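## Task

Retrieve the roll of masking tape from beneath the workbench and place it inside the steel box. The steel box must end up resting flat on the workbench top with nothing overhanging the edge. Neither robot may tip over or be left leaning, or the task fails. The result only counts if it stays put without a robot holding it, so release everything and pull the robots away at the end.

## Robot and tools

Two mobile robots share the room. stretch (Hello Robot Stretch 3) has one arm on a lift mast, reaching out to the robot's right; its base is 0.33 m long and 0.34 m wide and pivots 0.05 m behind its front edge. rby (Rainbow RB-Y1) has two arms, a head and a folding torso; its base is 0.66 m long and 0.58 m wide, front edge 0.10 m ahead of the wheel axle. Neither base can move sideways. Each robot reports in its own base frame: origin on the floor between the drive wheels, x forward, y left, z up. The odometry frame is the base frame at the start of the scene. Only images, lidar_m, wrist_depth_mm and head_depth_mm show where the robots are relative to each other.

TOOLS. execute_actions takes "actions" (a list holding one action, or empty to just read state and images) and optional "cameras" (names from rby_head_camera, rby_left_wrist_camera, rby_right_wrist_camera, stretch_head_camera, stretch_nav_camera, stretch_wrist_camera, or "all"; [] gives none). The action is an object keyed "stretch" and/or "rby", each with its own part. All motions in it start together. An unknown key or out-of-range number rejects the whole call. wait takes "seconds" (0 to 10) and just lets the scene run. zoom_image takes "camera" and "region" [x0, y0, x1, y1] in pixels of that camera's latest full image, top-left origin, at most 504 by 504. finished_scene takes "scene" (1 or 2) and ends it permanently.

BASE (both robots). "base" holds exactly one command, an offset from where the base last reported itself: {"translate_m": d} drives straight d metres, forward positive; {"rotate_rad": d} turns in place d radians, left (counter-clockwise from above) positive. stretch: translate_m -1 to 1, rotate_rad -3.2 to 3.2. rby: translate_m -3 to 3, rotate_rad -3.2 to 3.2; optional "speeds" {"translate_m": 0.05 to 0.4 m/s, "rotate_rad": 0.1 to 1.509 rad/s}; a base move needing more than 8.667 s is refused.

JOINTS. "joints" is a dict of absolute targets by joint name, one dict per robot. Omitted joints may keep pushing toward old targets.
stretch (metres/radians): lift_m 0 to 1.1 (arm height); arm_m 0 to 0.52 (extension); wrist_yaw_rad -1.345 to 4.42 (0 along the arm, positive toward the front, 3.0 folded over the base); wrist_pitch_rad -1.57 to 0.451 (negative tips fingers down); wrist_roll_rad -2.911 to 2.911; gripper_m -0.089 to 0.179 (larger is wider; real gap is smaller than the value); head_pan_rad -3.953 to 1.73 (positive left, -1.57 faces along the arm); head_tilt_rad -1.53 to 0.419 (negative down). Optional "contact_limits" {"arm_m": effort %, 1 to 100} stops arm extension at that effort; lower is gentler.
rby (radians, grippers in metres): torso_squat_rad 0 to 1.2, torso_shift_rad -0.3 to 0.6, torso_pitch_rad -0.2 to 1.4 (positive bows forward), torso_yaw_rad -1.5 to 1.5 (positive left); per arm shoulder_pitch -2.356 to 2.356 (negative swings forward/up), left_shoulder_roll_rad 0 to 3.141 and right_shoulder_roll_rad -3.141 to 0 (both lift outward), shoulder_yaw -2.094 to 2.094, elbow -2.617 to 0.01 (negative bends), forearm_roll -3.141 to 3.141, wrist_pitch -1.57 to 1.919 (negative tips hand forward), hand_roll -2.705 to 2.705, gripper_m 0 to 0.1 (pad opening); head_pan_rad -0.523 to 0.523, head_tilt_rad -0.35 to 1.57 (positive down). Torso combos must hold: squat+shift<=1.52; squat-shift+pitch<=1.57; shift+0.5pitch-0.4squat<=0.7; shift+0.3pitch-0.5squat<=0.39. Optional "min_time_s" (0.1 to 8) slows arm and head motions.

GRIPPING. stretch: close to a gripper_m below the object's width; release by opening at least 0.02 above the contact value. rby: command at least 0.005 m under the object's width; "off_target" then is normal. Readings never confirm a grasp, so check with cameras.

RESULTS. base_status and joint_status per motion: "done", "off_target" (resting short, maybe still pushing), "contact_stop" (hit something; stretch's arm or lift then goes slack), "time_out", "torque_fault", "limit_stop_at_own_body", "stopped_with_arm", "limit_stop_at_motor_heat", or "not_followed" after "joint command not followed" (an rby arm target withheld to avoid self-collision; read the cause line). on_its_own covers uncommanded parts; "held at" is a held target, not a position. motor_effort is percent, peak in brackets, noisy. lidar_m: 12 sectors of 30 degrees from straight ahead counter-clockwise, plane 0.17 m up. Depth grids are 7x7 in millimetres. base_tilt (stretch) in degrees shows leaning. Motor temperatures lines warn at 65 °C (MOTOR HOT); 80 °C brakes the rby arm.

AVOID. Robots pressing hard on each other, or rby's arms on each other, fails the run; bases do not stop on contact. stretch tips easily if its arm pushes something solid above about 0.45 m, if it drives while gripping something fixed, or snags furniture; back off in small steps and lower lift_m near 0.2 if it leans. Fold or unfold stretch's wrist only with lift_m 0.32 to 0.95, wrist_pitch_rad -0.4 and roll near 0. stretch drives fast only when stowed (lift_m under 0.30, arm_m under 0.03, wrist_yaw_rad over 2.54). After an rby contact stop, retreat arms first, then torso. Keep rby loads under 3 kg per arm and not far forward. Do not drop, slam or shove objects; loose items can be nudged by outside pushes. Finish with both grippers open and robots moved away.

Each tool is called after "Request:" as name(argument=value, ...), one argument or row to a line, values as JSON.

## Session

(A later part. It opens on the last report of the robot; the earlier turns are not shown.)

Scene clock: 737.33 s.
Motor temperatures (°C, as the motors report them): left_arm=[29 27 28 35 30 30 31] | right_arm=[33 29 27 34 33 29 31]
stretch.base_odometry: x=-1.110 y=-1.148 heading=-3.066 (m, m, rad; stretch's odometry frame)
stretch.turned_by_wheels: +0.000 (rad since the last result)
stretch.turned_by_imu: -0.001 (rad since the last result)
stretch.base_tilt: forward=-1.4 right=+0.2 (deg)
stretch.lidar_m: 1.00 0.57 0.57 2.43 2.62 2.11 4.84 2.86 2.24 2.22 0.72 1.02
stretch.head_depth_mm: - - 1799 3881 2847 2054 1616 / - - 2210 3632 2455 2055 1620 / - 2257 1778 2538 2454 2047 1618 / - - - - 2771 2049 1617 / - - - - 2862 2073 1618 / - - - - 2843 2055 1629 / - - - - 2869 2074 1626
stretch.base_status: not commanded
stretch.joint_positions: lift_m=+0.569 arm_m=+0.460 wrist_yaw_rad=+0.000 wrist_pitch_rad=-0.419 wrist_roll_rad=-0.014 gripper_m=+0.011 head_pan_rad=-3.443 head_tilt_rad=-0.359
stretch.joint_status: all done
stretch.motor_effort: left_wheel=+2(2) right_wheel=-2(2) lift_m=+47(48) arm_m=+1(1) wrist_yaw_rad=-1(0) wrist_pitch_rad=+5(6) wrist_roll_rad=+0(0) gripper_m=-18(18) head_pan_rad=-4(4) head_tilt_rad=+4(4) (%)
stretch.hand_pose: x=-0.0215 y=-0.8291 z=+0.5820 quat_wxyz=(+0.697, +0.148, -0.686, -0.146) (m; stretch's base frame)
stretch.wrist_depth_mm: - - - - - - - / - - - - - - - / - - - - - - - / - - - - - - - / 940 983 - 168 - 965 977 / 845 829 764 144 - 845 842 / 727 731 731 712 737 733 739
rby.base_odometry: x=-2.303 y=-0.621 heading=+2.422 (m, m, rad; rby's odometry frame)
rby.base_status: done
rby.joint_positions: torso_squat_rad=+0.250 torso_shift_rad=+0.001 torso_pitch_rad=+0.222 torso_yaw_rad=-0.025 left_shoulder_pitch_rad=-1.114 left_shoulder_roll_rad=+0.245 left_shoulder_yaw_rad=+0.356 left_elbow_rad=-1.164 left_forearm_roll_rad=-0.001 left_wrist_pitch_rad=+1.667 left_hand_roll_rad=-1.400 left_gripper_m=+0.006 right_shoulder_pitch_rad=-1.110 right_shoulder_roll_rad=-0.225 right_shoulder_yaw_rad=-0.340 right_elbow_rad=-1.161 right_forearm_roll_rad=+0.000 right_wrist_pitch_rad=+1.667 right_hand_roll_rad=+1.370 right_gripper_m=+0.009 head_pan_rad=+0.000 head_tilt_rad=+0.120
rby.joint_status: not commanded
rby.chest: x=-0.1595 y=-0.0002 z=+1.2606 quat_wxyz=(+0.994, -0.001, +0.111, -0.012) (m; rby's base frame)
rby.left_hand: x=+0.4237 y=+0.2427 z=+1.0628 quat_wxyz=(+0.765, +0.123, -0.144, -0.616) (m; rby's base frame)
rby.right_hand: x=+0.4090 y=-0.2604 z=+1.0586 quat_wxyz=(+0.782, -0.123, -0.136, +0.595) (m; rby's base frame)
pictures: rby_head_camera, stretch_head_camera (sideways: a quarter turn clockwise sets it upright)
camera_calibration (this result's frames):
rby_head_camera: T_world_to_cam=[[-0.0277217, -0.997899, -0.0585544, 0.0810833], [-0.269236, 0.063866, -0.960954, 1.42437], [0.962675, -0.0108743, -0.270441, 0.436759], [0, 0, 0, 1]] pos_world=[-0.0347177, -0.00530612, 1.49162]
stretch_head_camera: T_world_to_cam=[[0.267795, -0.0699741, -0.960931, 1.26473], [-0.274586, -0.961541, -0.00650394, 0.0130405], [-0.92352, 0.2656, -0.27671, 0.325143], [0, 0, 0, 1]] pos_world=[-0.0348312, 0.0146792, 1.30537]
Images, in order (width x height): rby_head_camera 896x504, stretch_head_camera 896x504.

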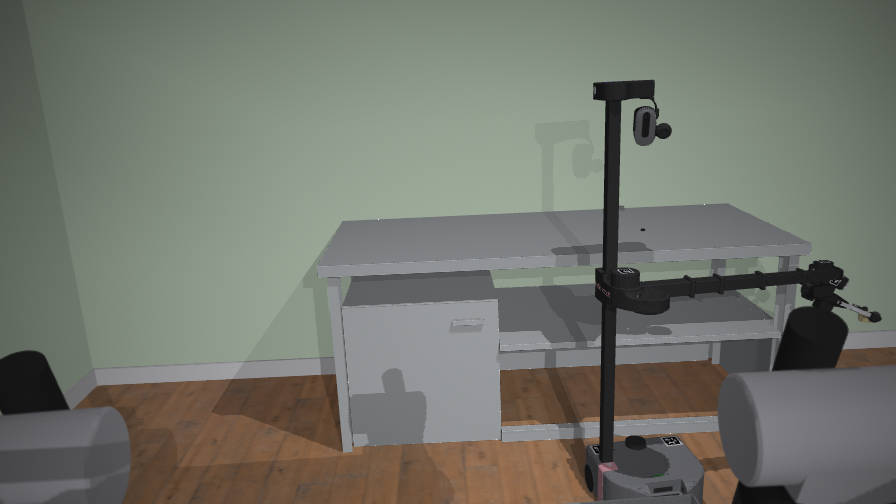

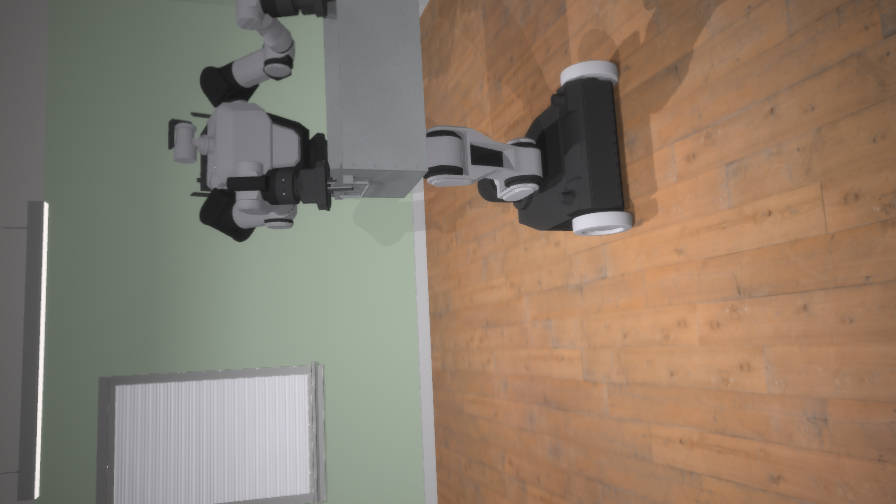

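Request:
execute_actions(
  actions=[
    {"stretch": {"joints": {"lift_m": 1.09, "wrist_pitch_rad": -0.2, "head_pan_rad": 0.9, "head_tilt_rad": -0.6}}, "rby": {"base": {"translate_m": 2.22}, "joints": {"torso_squat_rad": 0.33, "torso_pitch_rad": 0.235, "head_tilt_rad": 0.75}}},
  ],
)

Scene clock: 773.97 s.
Motor temperatures (°C, as the motors report them): left_arm=[29 27 28 35 30 30 31] | right_arm=[34 29 27 34 33 29 31]
stretch.base_odometry: x=-1.110 y=-1.148 heading=-3.067 (m, m, rad; stretch's odometry frame)
stretch.turned_by_wheels: +0.000 (rad since the last result)
stretch.turned_by_imu: -0.003 (rad since the last result)
stretch.base_tilt: forward=-1.4 right=+0.1 (deg)
stretch.lidar_m: 1.00 0.57 0.44 0.42 0.52 3.42 4.84 2.86 2.25 2.22 0.72 1.01
stretch.head_depth_mm: 496 524 578 717 768 620 521 / 509 473 905 654 732 621 578 / 1581 471 1016 676 737 658 874 / 1845 464 754 807 797 964 1143 / 933 904 456 964 1120 1345 1335 / 2137 859 406 1185 1860 1560 1214 / 2114 801 397 2559 1991 1609 1147
stretch.base_status: not commanded
stretch.joint_positions: lift_m=+1.089 arm_m=+0.460 wrist_yaw_rad=+0.000 wrist_pitch_rad=-0.224 wrist_roll_rad=-0.014 gripper_m=+0.011 head_pan_rad=+0.893 head_tilt_rad=-0.592
stretch.joint_status: all done
stretch.motor_effort: left_wheel=+2(2) right_wheel=-2(2) lift_m=+47(49) arm_m=+1(0) wrist_yaw_rad=+0(1) wrist_pitch_rad=+8(13) wrist_roll_rad=+0(0) gripper_m=-18(19) head_pan_rad=+5(52) head_tilt_rad=-4(22) (%)
stretch.hand_pose: x=-0.0215 y=-0.8492 z=+1.1477 quat_wxyz=(+0.708, +0.080, -0.697, -0.079) (m; stretch's base frame)
stretch.wrist_depth_mm: - - - - - - - / - - - - - - - / - - - - - - - / - - - - - - - / - - - 169 - - - / - - - 144 - - - / - - - - - - -
rby.base_odometry: x=-3.971 y=+0.844 heading=+2.421 (m, m, rad; rby's odometry frame)
rby.base_status: done
rby.joint_positions: torso_squat_rad=+0.330 torso_shift_rad=+0.001 torso_pitch_rad=+0.237 torso_yaw_rad=-0.025 left_shoulder_pitch_rad=-1.114 left_shoulder_roll_rad=+0.245 left_shoulder_yaw_rad=+0.356 left_elbow_rad=-1.164 left_forearm_roll_rad=-0.001 left_wrist_pitch_rad=+1.666 left_hand_roll_rad=-1.400 left_gripper_m=+0.006 right_shoulder_pitch_rad=-1.110 right_shoulder_roll_rad=-0.225 right_shoulder_yaw_rad=-0.340 right_elbow_rad=-1.161 right_forearm_roll_rad=+0.000 right_wrist_pitch_rad=+1.666 right_hand_roll_rad=+1.370 right_gripper_m=+0.009 head_pan_rad=+0.000 head_tilt_rad=+0.750
rby.joint_status: all done
rby.chest: x=-0.1548 y=-0.0002 z=+1.2435 quat_wxyz=(+0.993, -0.001, +0.118, -0.012) (m; rby's base frame)
rby.left_hand: x=+0.4253 y=+0.2427 z=+1.0367 quat_wxyz=(+0.766, +0.119, -0.138, -0.616) (m; rby's base frame)
rby.right_hand: x=+0.4105 y=-0.2605 z=+1.0329 quat_wxyz=(+0.783, -0.119, -0.130, +0.596) (m; rby's base frame)
pictures: rby_head_camera, rby_left_wrist_camera, rby_right_wrist_camera, stretch_head_camera (sideways: a quarter turn clockwise sets it upright), stretch_nav_camera (sideways: a quarter turn counterclockwise sets it upright), stretch_wrist_camera
camera_calibration (this result's frames):
rby_head_camera: T_world_to_cam=[[-0.0651602, -0.996929, -0.04344, 0.0553446], [-0.792364, 0.0781528, -0.605022, 0.853869], [0.606559, -0.00500307, -0.795023, 1.14547], [0, 0, 0, 1]] pos_world=[-0.0146116, -0.00582675, 1.42968]
rby_left_wrist_camera: T_world_to_cam=[[0.181683, -0.983304, 0.010236, 0.154202], [-0.923486, -0.167035, 0.34536, 0.0911056], [-0.337884, -0.0721988, -0.938414, 1.21052], [0, 0, 0, 1]] pos_world=[0.465135, 0.254243, 1.10293]
rby_right_wrist_camera: T_world_to_cam=[[-0.39989, -0.915936, -0.0338885, -0.0333574], [-0.861309, 0.362883, 0.355617, 0.109777], [-0.313425, 0.171396, -0.934017, 1.22024], [0, 0, 0, 1]] pos_world=[0.463668, -0.279535, 1.09956]
stretch_head_camera: T_world_to_cam=[[-0.298357, -0.390675, -0.870836, 1.15061], [-0.793708, 0.608298, -0.000962559, 0.00899177], [0.530104, 0.690903, -0.491572, 0.595886], [0, 0, 0, 1]] pos_world=[0.0345476, 0.032345, 1.29492]
stretch_nav_camera: T_world_to_cam=[[0.348785, 0.421562, 0.837039, -1.05415], [0.736582, -0.675528, 0.0332933, 0.00517569], [0.579479, 0.604936, -0.546129, 0.671181], [0, 0, 0, 1]] pos_world=[-0.0250742, 0.0418655, 1.24875]
stretch_wrist_camera: T_world_to_cam=[[-0.998387, -0.00750091, 0.0562822, -0.0996076], [-0.0540907, 0.427084, -0.902593, 1.43086], [-0.017267, -0.904181, -0.426801, -0.110391], [0, 0, 0, 1]] pos_world=[-0.023957, -0.711656, 1.24997]
Images, in order (width x height): rby_head_camera 896x504, rby_left_wrist_camera 644x364, rby_right_wrist_camera 644x364, stretch_head_camera 896x504, stretch_nav_camera 672x504, stretch_wrist_camera 644x364.

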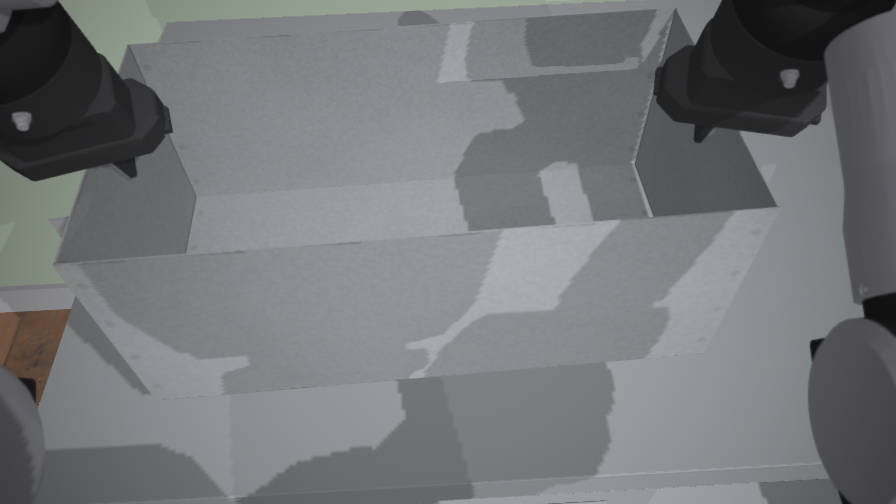

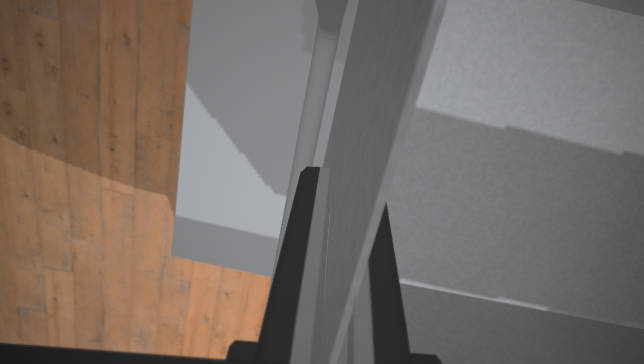

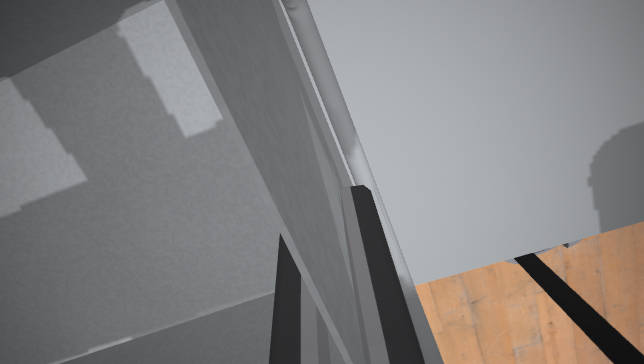

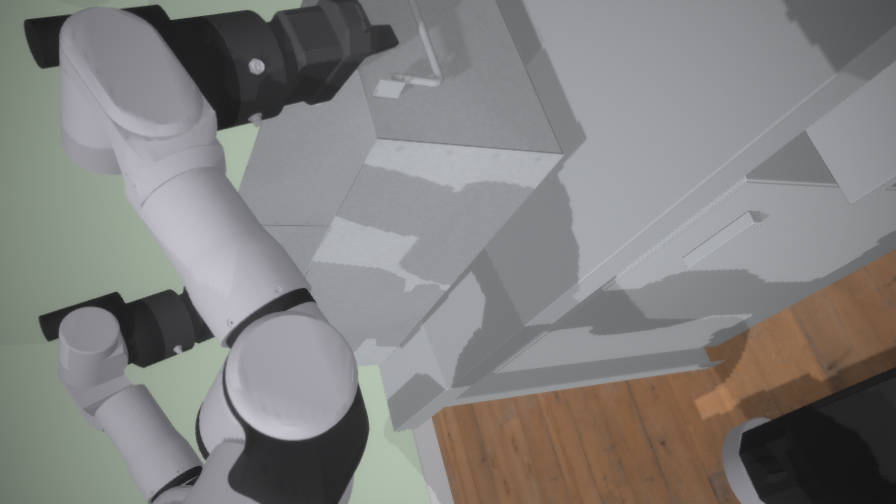

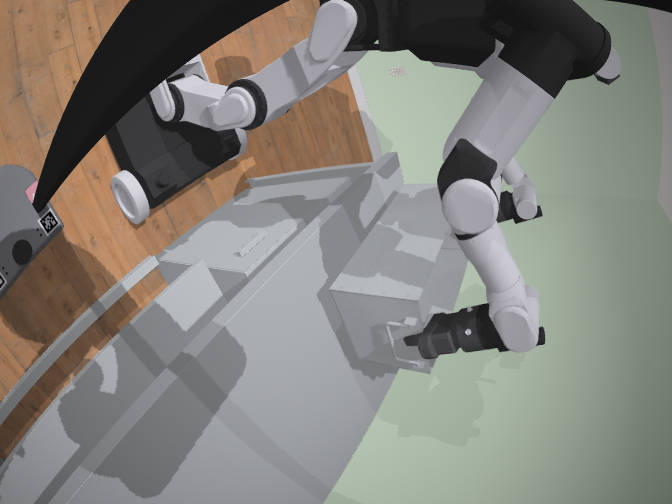

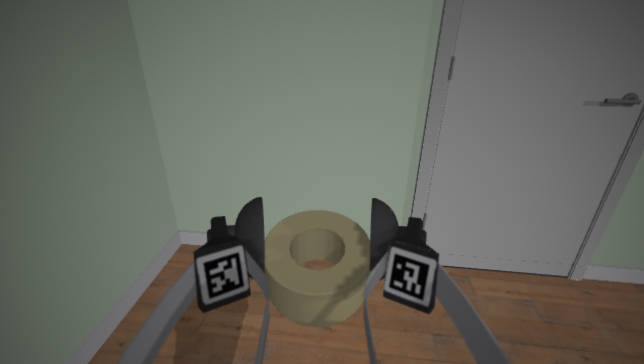

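Request:
zoom_image(
  camera="rby_head_camera",
  region=[380, 320, 840, 504],
)

Request:
zoom_image(
  camera="stretch_head_camera",
  region=[340, 0, 700, 460],
)

Region (380, 320, 840, 504) of rby_head_camera's 896x504 image, scaled by 1.096, with more detail than that image has; it fills the top 202 rows of this view, and the rest is white.

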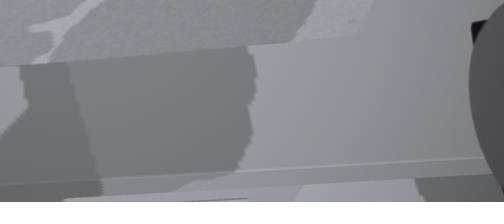

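Region (340, 0, 700, 460) of stretch_head_camera's 896x504 image, scaled by 1.096, with more detail than that image has; it fills the left 394 columns of this view, and the rest is white.

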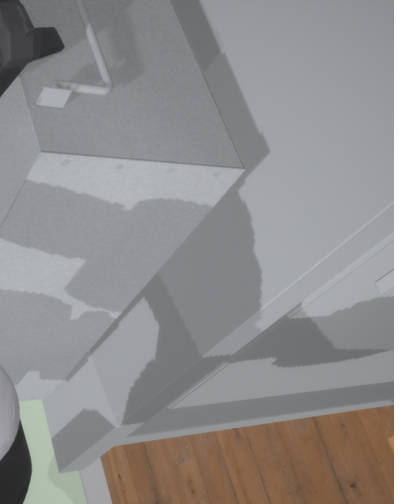

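Request:
execute_actions(
  actions=[
    {"stretch": {"base": {"rotate_rad": 1.455}, "joints": {"arm_m": 0.50, "lift_m": 1.098, "head_pan_rad": -0.65, "head_tilt_rad": -0.6}}, "rby": {"joints": {"torso_squat_rad": 0.515, "torso_pitch_rad": 0.238}}},
  ],
)

Scene clock: 874.47 s.
Motor temperatures (°C, as the motors report them): left_arm=[29 27 28 35 30 30 31] | right_arm=[34 29 27 34 33 29 31]
stretch.base_odometry: x=-1.110 y=-1.148 heading=-1.612 (m, m, rad; stretch's odometry frame)
stretch.turned_by_wheels: +1.455 (rad since the last result)
stretch.turned_by_imu: +1.434 (rad since the last result)
stretch.base_tilt: forward=-1.4 right=+0.1 (deg)
stretch.lidar_m: 0.42 0.50 2.95 4.83 3.18 2.30 2.22 0.72 0.98 1.00 0.63 0.44
stretch.head_depth_mm: 1159 1232 1286 809 767 618 520 / 1265 507 585 705 750 621 552 / 1427 493 612 673 717 626 870 / 1624 1651 1028 732 746 835 998 / 1867 2004 483 860 831 1112 1275 / 2120 925 439 936 1239 1475 1341 / 2164 910 426 434 1989 1599 1144
stretch.base_status: done
stretch.joint_positions: lift_m=+1.097 arm_m=+0.500 wrist_yaw_rad=+0.000 wrist_pitch_rad=-0.224 wrist_roll_rad=-0.014 gripper_m=+0.011 head_pan_rad=-0.643 head_tilt_rad=-0.592
stretch.joint_status: all done
stretch.motor_effort: left_wheel=-3(9) right_wheel=+3(10) lift_m=+47(48) arm_m=+1(2) wrist_yaw_rad=+0(0) wrist_pitch_rad=+8(8) wrist_roll_rad=+0(0) gripper_m=-19(18) head_pan_rad=-3(52) head_tilt_rad=-3(2) (%)
stretch.hand_pose: x=-0.0215 y=-0.8893 z=+1.1558 quat_wxyz=(+0.708, +0.080, -0.697, -0.079) (m; stretch's base frame)
stretch.wrist_depth_mm: 283 284 284 281 284 283 283 / 302 300 301 303 302 304 301 / 324 323 325 323 326 323 324 / 349 348 349 350 350 348 351 / 380 382 373 168 373 379 380 / 413 415 424 144 - 420 415 / 456 452 461 459 453 460 462
rby.base_odometry: x=-3.971 y=+0.844 heading=+2.421 (m, m, rad; rby's odometry frame)
rby.base_status: not commanded
rby.joint_positions: torso_squat_rad=+0.515 torso_shift_rad=+0.001 torso_pitch_rad=+0.240 torso_yaw_rad=-0.025 left_shoulder_pitch_rad=-1.114 left_shoulder_roll_rad=+0.245 left_shoulder_yaw_rad=+0.356 left_elbow_rad=-1.164 left_forearm_roll_rad=-0.001 left_wrist_pitch_rad=+1.666 left_hand_roll_rad=-1.400 left_gripper_m=+0.006 right_shoulder_pitch_rad=-1.110 right_shoulder_roll_rad=-0.225 right_shoulder_yaw_rad=-0.340 right_elbow_rad=-1.161 right_forearm_roll_rad=+0.000 right_wrist_pitch_rad=+1.666 right_hand_roll_rad=+1.370 right_gripper_m=+0.009 head_pan_rad=+0.000 head_tilt_rad=+0.750
rby.joint_status: all done
rby.chest: x=-0.1541 y=-0.0002 z=+1.1903 quat_wxyz=(+0.993, -0.001, +0.120, -0.012) (m; rby's base frame)
rby.left_hand: x=+0.4255 y=+0.2427 z=+0.9820 quat_wxyz=(+0.766, +0.118, -0.137, -0.617) (m; rby's base frame)
rby.right_hand: x=+0.4106 y=-0.2605 z=+0.9781 quat_wxyz=(+0.783, -0.118, -0.129, +0.597) (m; rby's base frame)
pictures: rby_head_camera, rby_left_wrist_camera, rby_right_wrist_camera, stretch_head_camera (sideways: a quarter turn clockwise sets it upright), stretch_nav_camera (sideways: a quarter turn counterclockwise sets it upright), stretch_wrist_camera
camera_calibration (this result's frames):
rby_head_camera: T_world_to_cam=[[-0.0652795, -0.996929, -0.0432608, 0.0528477], [-0.794025, 0.078153, -0.60284, 0.819401], [0.604369, -0.00500289, -0.796689, 1.10438], [0, 0, 0, 1]] pos_world=[-0.0133792, -0.00582813, 1.3761]
rby_left_wrist_camera: T_world_to_cam=[[0.18171, -0.983304, 0.00973647, 0.155212], [-0.922531, -0.167035, 0.347901, 0.107266], [-0.340466, -0.0721994, -0.937481, 1.15934], [0, 0, 0, 1]] pos_world=[0.465469, 0.254241, 1.04803]
rby_right_wrist_camera: T_world_to_cam=[[-0.399982, -0.915936, -0.0327911, -0.0361925], [-0.860329, 0.362882, 0.357982, 0.126654], [-0.315989, 0.171397, -0.933153, 1.16936], [0, 0, 0, 1]] pos_world=[0.463993, -0.279536, 1.04467]
stretch_head_camera: T_world_to_cam=[[-0.401034, 0.28459, -0.870735, 1.1511], [0.58011, 0.814538, -0.000957622, 0.000605026], [0.708975, -0.505506, -0.491751, 0.595027], [0, 0, 0, 1]] pos_world=[0.0394209, -0.0272958, 1.29491]
stretch_nav_camera: T_world_to_cam=[[0.433663, -0.333901, 0.836927, -1.05452], [-0.649295, -0.759807, 0.0333065, 0.0136124], [0.624782, -0.557856, -0.546301, 0.671127], [0, 0, 0, 1]] pos_world=[0.0468386, 0.0326288, 1.24874]
stretch_wrist_camera: T_world_to_cam=[[-0.998387, -0.00744192, 0.0562853, -0.100325], [-0.0540727, 0.426856, -0.902701, 1.45517], [-0.0173079, -0.904289, -0.42657, -0.143527], [0, 0, 0, 1]] pos_world=[-0.0239618, -0.751686, 1.25801]
Images, in order (width x height): rby_head_camera 896x504, rby_left_wrist_camera 644x364, rby_right_wrist_camera 644x364, stretch_head_camera 896x504, stretch_nav_camera 672x504, stretch_wrist_camera 644x364.

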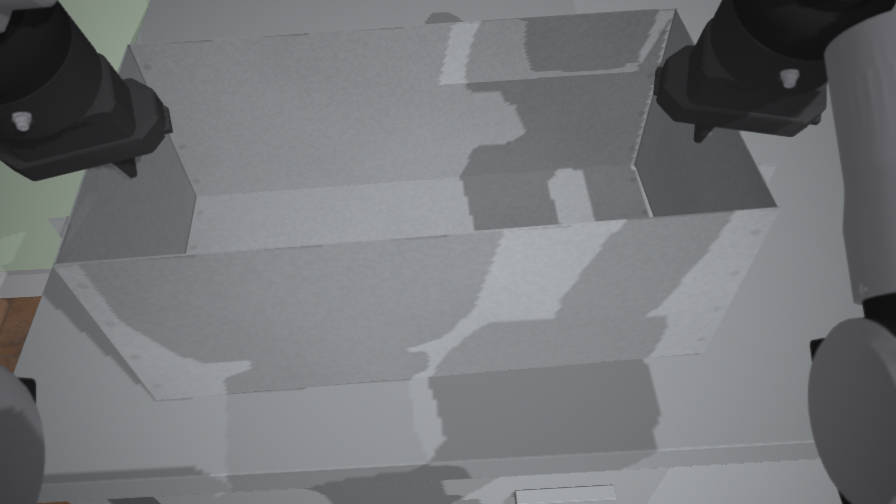

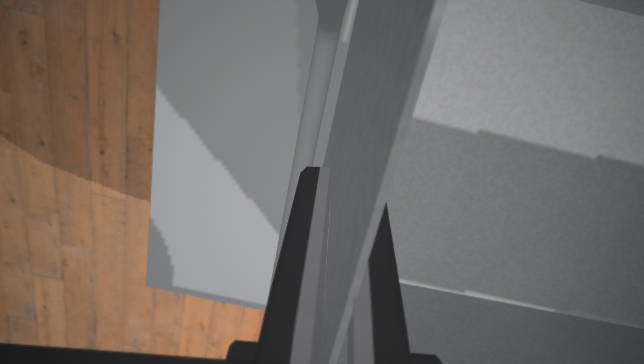

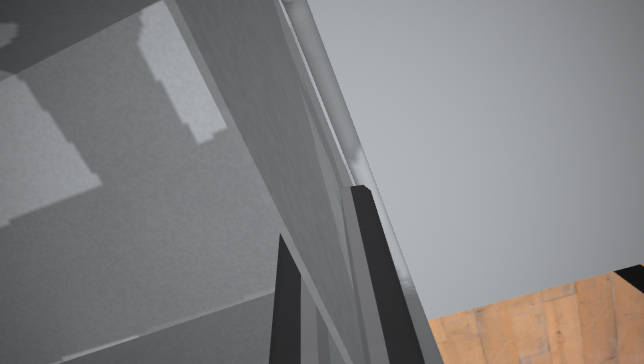

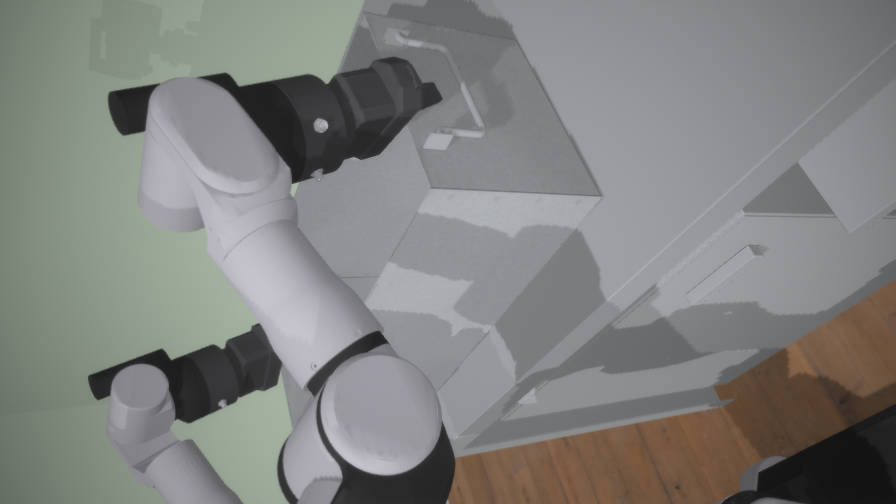

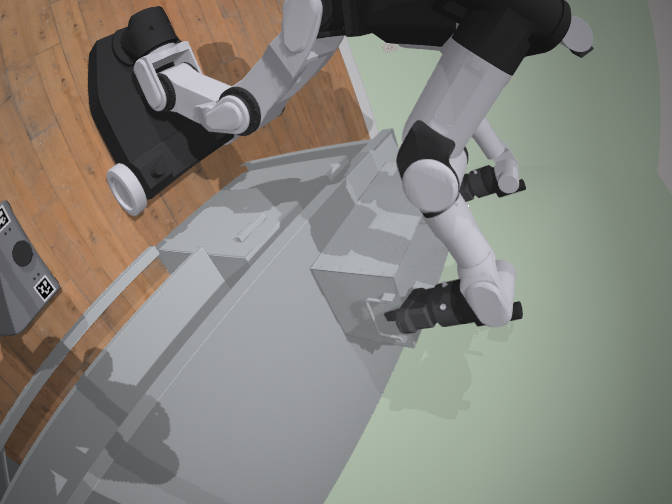

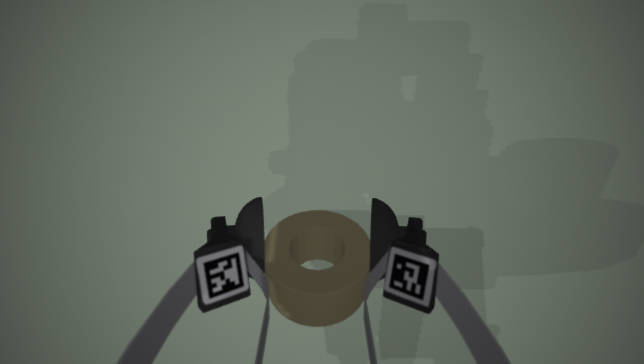

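Request:
zoom_image(
  camera="rby_head_camera",
  region=[400, 310, 720, 420],
)

Request:
zoom_image(
  camera="stretch_head_camera",
  region=[460, 0, 660, 260],
)

Request:
zoom_image(
  camera="rby_head_camera",
  region=[20, 300, 320, 504],
)

Region (400, 310, 720, 420) of rby_head_camera's 896x504 image, scaled by 1.575, with more detail than that image has; it fills the top 173 rows of this view, and the rest is white.

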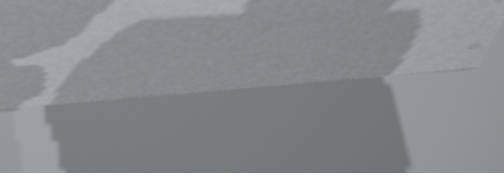

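Region (460, 0, 660, 260) of stretch_head_camera's 896x504 image, scaled by 1.938, with more detail than that image has; it fills the left 388 columns of this view, and the rest is white.

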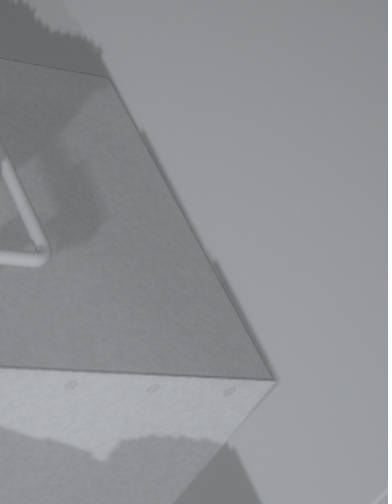

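Region (20, 300, 320, 504) of rby_head_camera's 896x504 image, scaled by 1.680, with more detail than that image has; it fills the top 343 rows of this view, and the rest is white.

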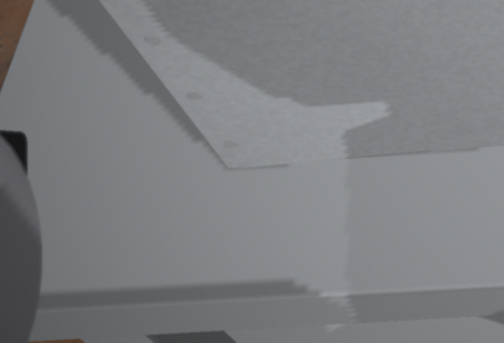

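Request:
execute_actions(
  actions=[
    {"rby": {"joints": {"torso_squat_rad": 0.535}}},
  ],
  cameras=["rby_head_camera", "stretch_head_camera"],
)

Scene clock: 930.97 s.
Motor temperatures (°C, as the motors report them): left_arm=[30 27 28 35 30 30 31] | right_arm=[34 29 27 34 33 29 31]
stretch.base_odometry: x=-1.110 y=-1.148 heading=-1.612 (m, m, rad; stretch's odometry frame)
stretch.turned_by_wheels: +0.000 (rad since the last result)
stretch.turned_by_imu: -0.001 (rad since the last result)
stretch.base_tilt: forward=-1.5 right=+0.1 (deg)
stretch.lidar_m: 0.42 0.50 2.95 4.83 3.18 2.30 2.22 0.72 0.98 1.00 0.63 0.44
stretch.head_depth_mm: 1153 1232 1290 808 768 620 521 / 1266 514 585 695 750 620 552 / 1421 494 606 676 720 625 869 / 1617 1701 517 733 747 836 1003 / 1868 2016 487 864 832 1111 1279 / 2118 927 476 899 1241 1470 1341 / 2170 912 440 434 1981 1603 1143
stretch.base_status: not commanded
stretch.joint_positions: lift_m=+1.097 arm_m=+0.500 wrist_yaw_rad=+0.000 wrist_pitch_rad=-0.224 wrist_roll_rad=-0.014 gripper_m=+0.011 head_pan_rad=-0.643 head_tilt_rad=-0.592
stretch.joint_status: not commanded
stretch.motor_effort: left_wheel=-2(2) right_wheel=+2(2) lift_m=+47(47) arm_m=+1(0) wrist_yaw_rad=+0(0) wrist_pitch_rad=+7(8) wrist_roll_rad=+0(0) gripper_m=-18(18) head_pan_rad=-3(3) head_tilt_rad=-3(3) (%)
stretch.hand_pose: x=-0.0215 y=-0.8893 z=+1.1558 quat_wxyz=(+0.708, +0.080, -0.697, -0.079) (m; stretch's base frame)
stretch.wrist_depth_mm: 280 283 283 287 283 284 284 / 299 299 301 300 304 303 301 / 326 322 323 323 323 324 322 / 348 348 349 350 346 350 349 / 379 380 372 168 376 384 380 / 412 416 423 144 - 411 416 / 457 456 451 454 457 459 455
rby.base_odometry: x=-3.971 y=+0.844 heading=+2.421 (m, m, rad; rby's odometry frame)
rby.base_status: not commanded
rby.joint_positions: torso_squat_rad=+0.535 torso_shift_rad=+0.000 torso_pitch_rad=+0.239 torso_yaw_rad=-0.025 left_shoulder_pitch_rad=-1.115 left_shoulder_roll_rad=+0.245 left_shoulder_yaw_rad=+0.356 left_elbow_rad=-1.165 left_forearm_roll_rad=-0.001 left_wrist_pitch_rad=+1.666 left_hand_roll_rad=-1.400 left_gripper_m=+0.006 right_shoulder_pitch_rad=-1.112 right_shoulder_roll_rad=-0.226 right_shoulder_yaw_rad=-0.340 right_elbow_rad=-1.162 right_forearm_roll_rad=+0.000 right_wrist_pitch_rad=+1.666 right_hand_roll_rad=+1.370 right_gripper_m=+0.009 head_pan_rad=+0.000 head_tilt_rad=+0.750
rby.joint_status: all done
rby.chest: x=-0.1549 y=-0.0002 z=+1.1834 quat_wxyz=(+0.993, -0.001, +0.119, -0.012) (m; rby's base frame)
rby.left_hand: x=+0.4255 y=+0.2426 z=+0.9770 quat_wxyz=(+0.766, +0.119, -0.139, -0.617) (m; rby's base frame)
rby.right_hand: x=+0.4108 y=-0.2604 z=+0.9733 quat_wxyz=(+0.783, -0.119, -0.131, +0.596) (m; rby's base frame)
pictures: rby_head_camera, stretch_head_camera (sideways: a quarter turn clockwise sets it upright)
camera_calibration (this result's frames):
rby_head_camera: T_world_to_cam=[[-0.065215, -0.996929, -0.0433548, 0.0526161], [-0.793124, 0.078151, -0.604026, 0.816109], [0.605559, -0.00500583, -0.795785, 1.09844], [0, 0, 0, 1]] pos_world=[-0.0144607, -0.00582658, 1.36935]
stretch_head_camera: T_world_to_cam=[[-0.401034, 0.284591, -0.870735, 1.1511], [0.58011, 0.814538, -0.000957622, 0.000605024], [0.708974, -0.505506, -0.491751, 0.595027], [0, 0, 0, 1]] pos_world=[0.0394209, -0.0272958, 1.29491]
Images, in order (width x height): rby_head_camera 896x504, stretch_head_camera 896x504.

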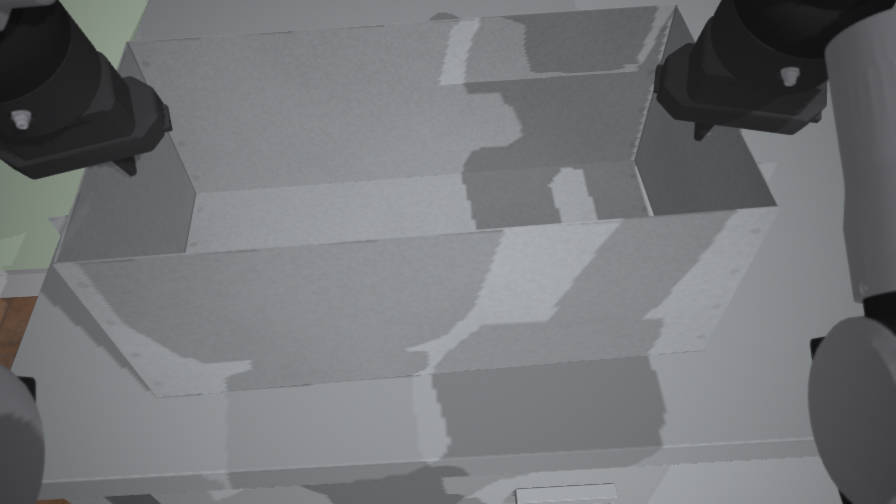

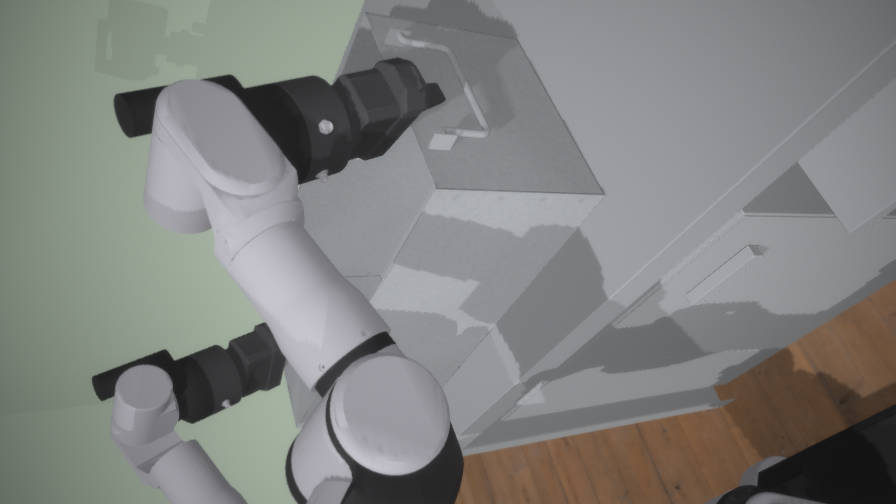

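Request:
execute_actions(
  actions=[],
)

Scene clock: 940.63 s.
Motor temperatures (°C, as the motors report them): left_arm=[29 27 28 35 30 30 31] | right_arm=[34 29 27 34 33 29 31]
stretch.base_odometry: x=-1.110 y=-1.148 heading=-1.612 (m, m, rad; stretch's odometry frame)
stretch.turned_by_wheels: +0.000 (rad since the last result)
stretch.turned_by_imu: -0.001 (rad since the last result)
stretch.base_tilt: forward=-1.4 right=+0.2 (deg)
stretch.lidar_m: 0.42 0.50 2.95 4.84 3.17 2.31 2.22 0.72 0.98 1.00 0.63 0.44
stretch.head_depth_mm: 1157 1230 1286 806 768 620 520 / 1265 514 584 695 749 621 551 / 1429 494 606 676 721 626 872 / 1619 1698 517 733 747 836 1002 / 1865 2014 487 863 829 1107 1275 / 2120 926 477 898 1240 1461 1337 / 2170 916 440 434 1994 1606 1142
stretch.base_status: not commanded
stretch.joint_positions: lift_m=+1.097 arm_m=+0.500 wrist_yaw_rad=+0.000 wrist_pitch_rad=-0.224 wrist_roll_rad=-0.014 gripper_m=+0.011 head_pan_rad=-0.643 head_tilt_rad=-0.592
stretch.joint_status: not commanded
stretch.motor_effort: left_wheel=-2(2) right_wheel=+2(2) lift_m=+47(47) arm_m=+1(0) wrist_yaw_rad=+0(0) wrist_pitch_rad=+8(8) wrist_roll_rad=+0(0) gripper_m=-18(18) head_pan_rad=-4(3) head_tilt_rad=-3(3) (%)
stretch.hand_pose: x=-0.0215 y=-0.8893 z=+1.1558 quat_wxyz=(+0.708, +0.080, -0.697, -0.079) (m; stretch's base frame)
stretch.wrist_depth_mm: 284 283 283 282 281 284 284 / 304 300 301 301 297 303 302 / 322 324 326 324 321 324 326 / 351 349 348 349 349 350 353 / 380 382 375 169 374 379 377 / 416 413 420 144 - 418 420 / 458 452 462 457 455 455 459
rby.base_odometry: x=-3.971 y=+0.844 heading=+2.421 (m, m, rad; rby's odometry frame)
rby.base_status: not commanded
rby.joint_positions: torso_squat_rad=+0.535 torso_shift_rad=+0.000 torso_pitch_rad=+0.239 torso_yaw_rad=-0.025 left_shoulder_pitch_rad=-1.115 left_shoulder_roll_rad=+0.245 left_shoulder_yaw_rad=+0.356 left_elbow_rad=-1.165 left_forearm_roll_rad=-0.001 left_wrist_pitch_rad=+1.666 left_hand_roll_rad=-1.400 left_gripper_m=+0.006 right_shoulder_pitch_rad=-1.112 right_shoulder_roll_rad=-0.226 right_shoulder_yaw_rad=-0.340 right_elbow_rad=-1.162 right_forearm_roll_rad=+0.000 right_wrist_pitch_rad=+1.666 right_hand_roll_rad=+1.370 right_gripper_m=+0.009 head_pan_rad=+0.000 head_tilt_rad=+0.750
rby.joint_status: all done
rby.chest: x=-0.1549 y=-0.0002 z=+1.1834 quat_wxyz=(+0.993, -0.001, +0.119, -0.012) (m; rby's base frame)
rby.left_hand: x=+0.4255 y=+0.2426 z=+0.9770 quat_wxyz=(+0.766, +0.119, -0.139, -0.617) (m; rby's base frame)
rby.right_hand: x=+0.4108 y=-0.2604 z=+0.9733 quat_wxyz=(+0.783, -0.119, -0.131, +0.596) (m; rby's base frame)
pictures: rby_head_camera, rby_left_wrist_camera, rby_right_wrist_camera, stretch_head_camera (sideways: a quarter turn clockwise sets it upright), stretch_nav_camera (sideways: a quarter turn counterclockwise sets it upright), stretch_wrist_camera
camera_calibration (this result's frames):
rby_head_camera: T_world_to_cam=[[-0.0652148, -0.996929, -0.0433547, 0.0526162], [-0.793124, 0.0781508, -0.604026, 0.816109], [0.605559, -0.00500574, -0.795785, 1.09844], [0, 0, 0, 1]] pos_world=[-0.0144608, -0.00582649, 1.36935]
rby_left_wrist_camera: T_world_to_cam=[[0.18143, -0.983349, 0.0103996, 0.154607], [-0.924007, -0.166843, 0.344055, 0.113386], [-0.336591, -0.0720313, -0.938892, 1.1544], [0, 0, 0, 1]] pos_world=[0.465279, 0.254104, 1.04324]
rby_right_wrist_camera: T_world_to_cam=[[-0.399676, -0.916016, -0.0342738, -0.0349724], [-0.861979, 0.362852, 0.354022, 0.133052], [-0.311853, 0.171037, -0.934609, 1.16454], [0, 0, 0, 1]] pos_world=[0.463875, -0.279493, 1.04009]
stretch_head_camera: T_world_to_cam=[[-0.401034, 0.284591, -0.870735, 1.1511], [0.58011, 0.814538, -0.000957622, 0.000605024], [0.708974, -0.505506, -0.491751, 0.595027], [0, 0, 0, 1]] pos_world=[0.0394209, -0.0272958, 1.29491]
stretch_nav_camera: T_world_to_cam=[[0.433663, -0.333901, 0.836927, -1.05452], [-0.649295, -0.759807, 0.0333065, 0.0136124], [0.624781, -0.557856, -0.546301, 0.671127], [0, 0, 0, 1]] pos_world=[0.0468386, 0.0326288, 1.24874]
stretch_wrist_camera: T_world_to_cam=[[-0.998387, -0.00744169, 0.0562853, -0.100324], [-0.0540726, 0.426857, -0.902701, 1.45517], [-0.0173081, -0.904289, -0.426571, -0.143527], [0, 0, 0, 1]] pos_world=[-0.0239618, -0.751686, 1.25801]
Images, in order (width x height): rby_head_camera 896x504, rby_left_wrist_camera 644x364, rby_right_wrist_camera 644x364, stretch_head_camera 896x504, stretch_nav_camera 672x504, stretch_wrist_camera 644x364.

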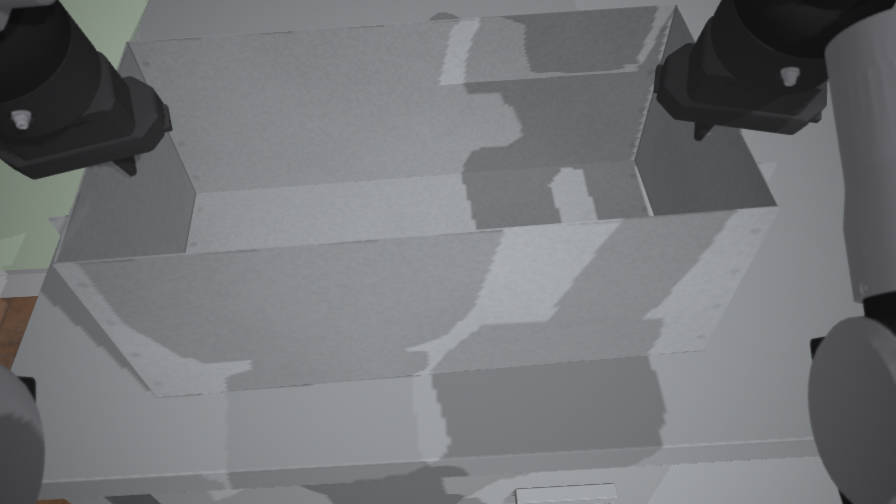

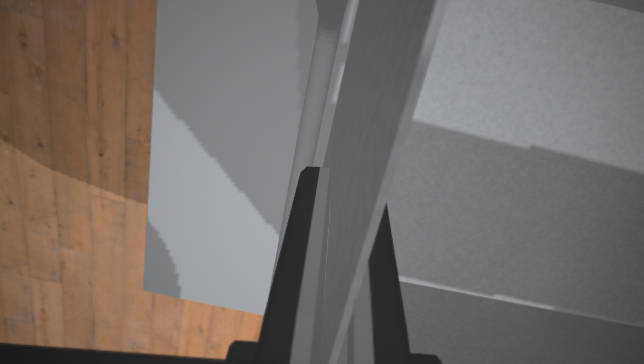

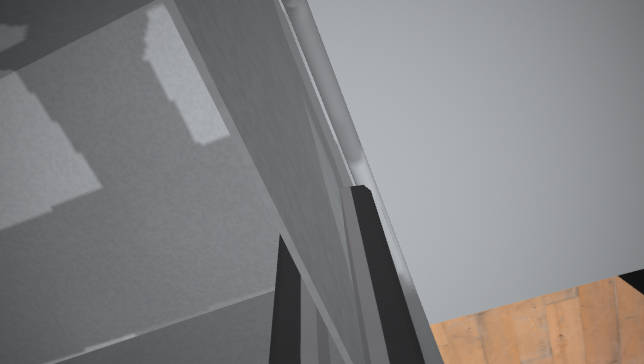

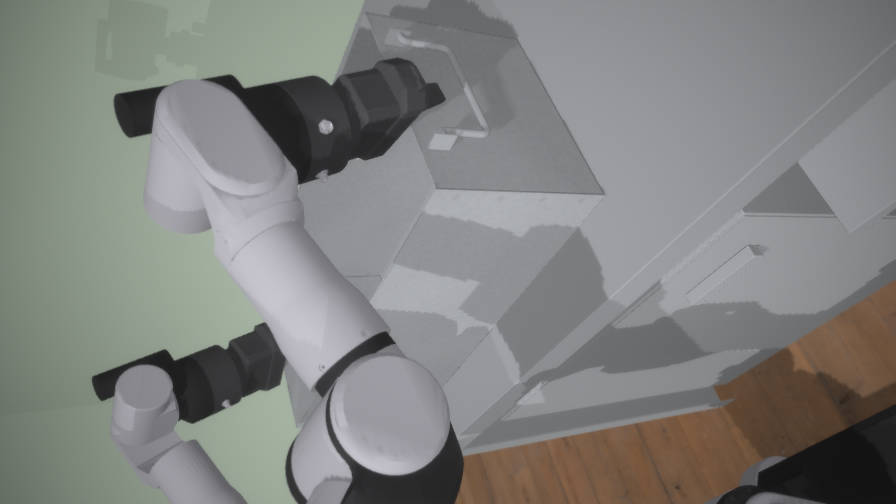

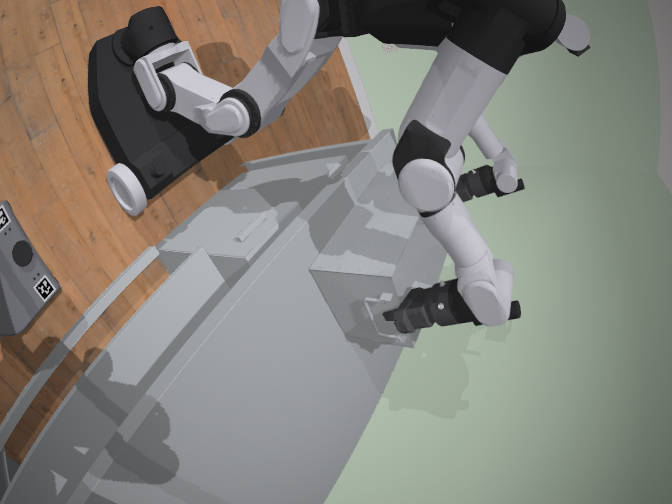

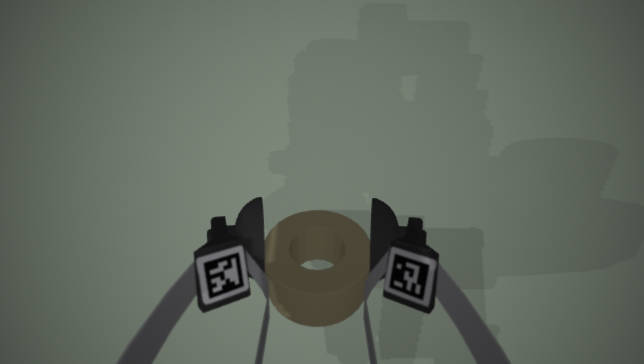

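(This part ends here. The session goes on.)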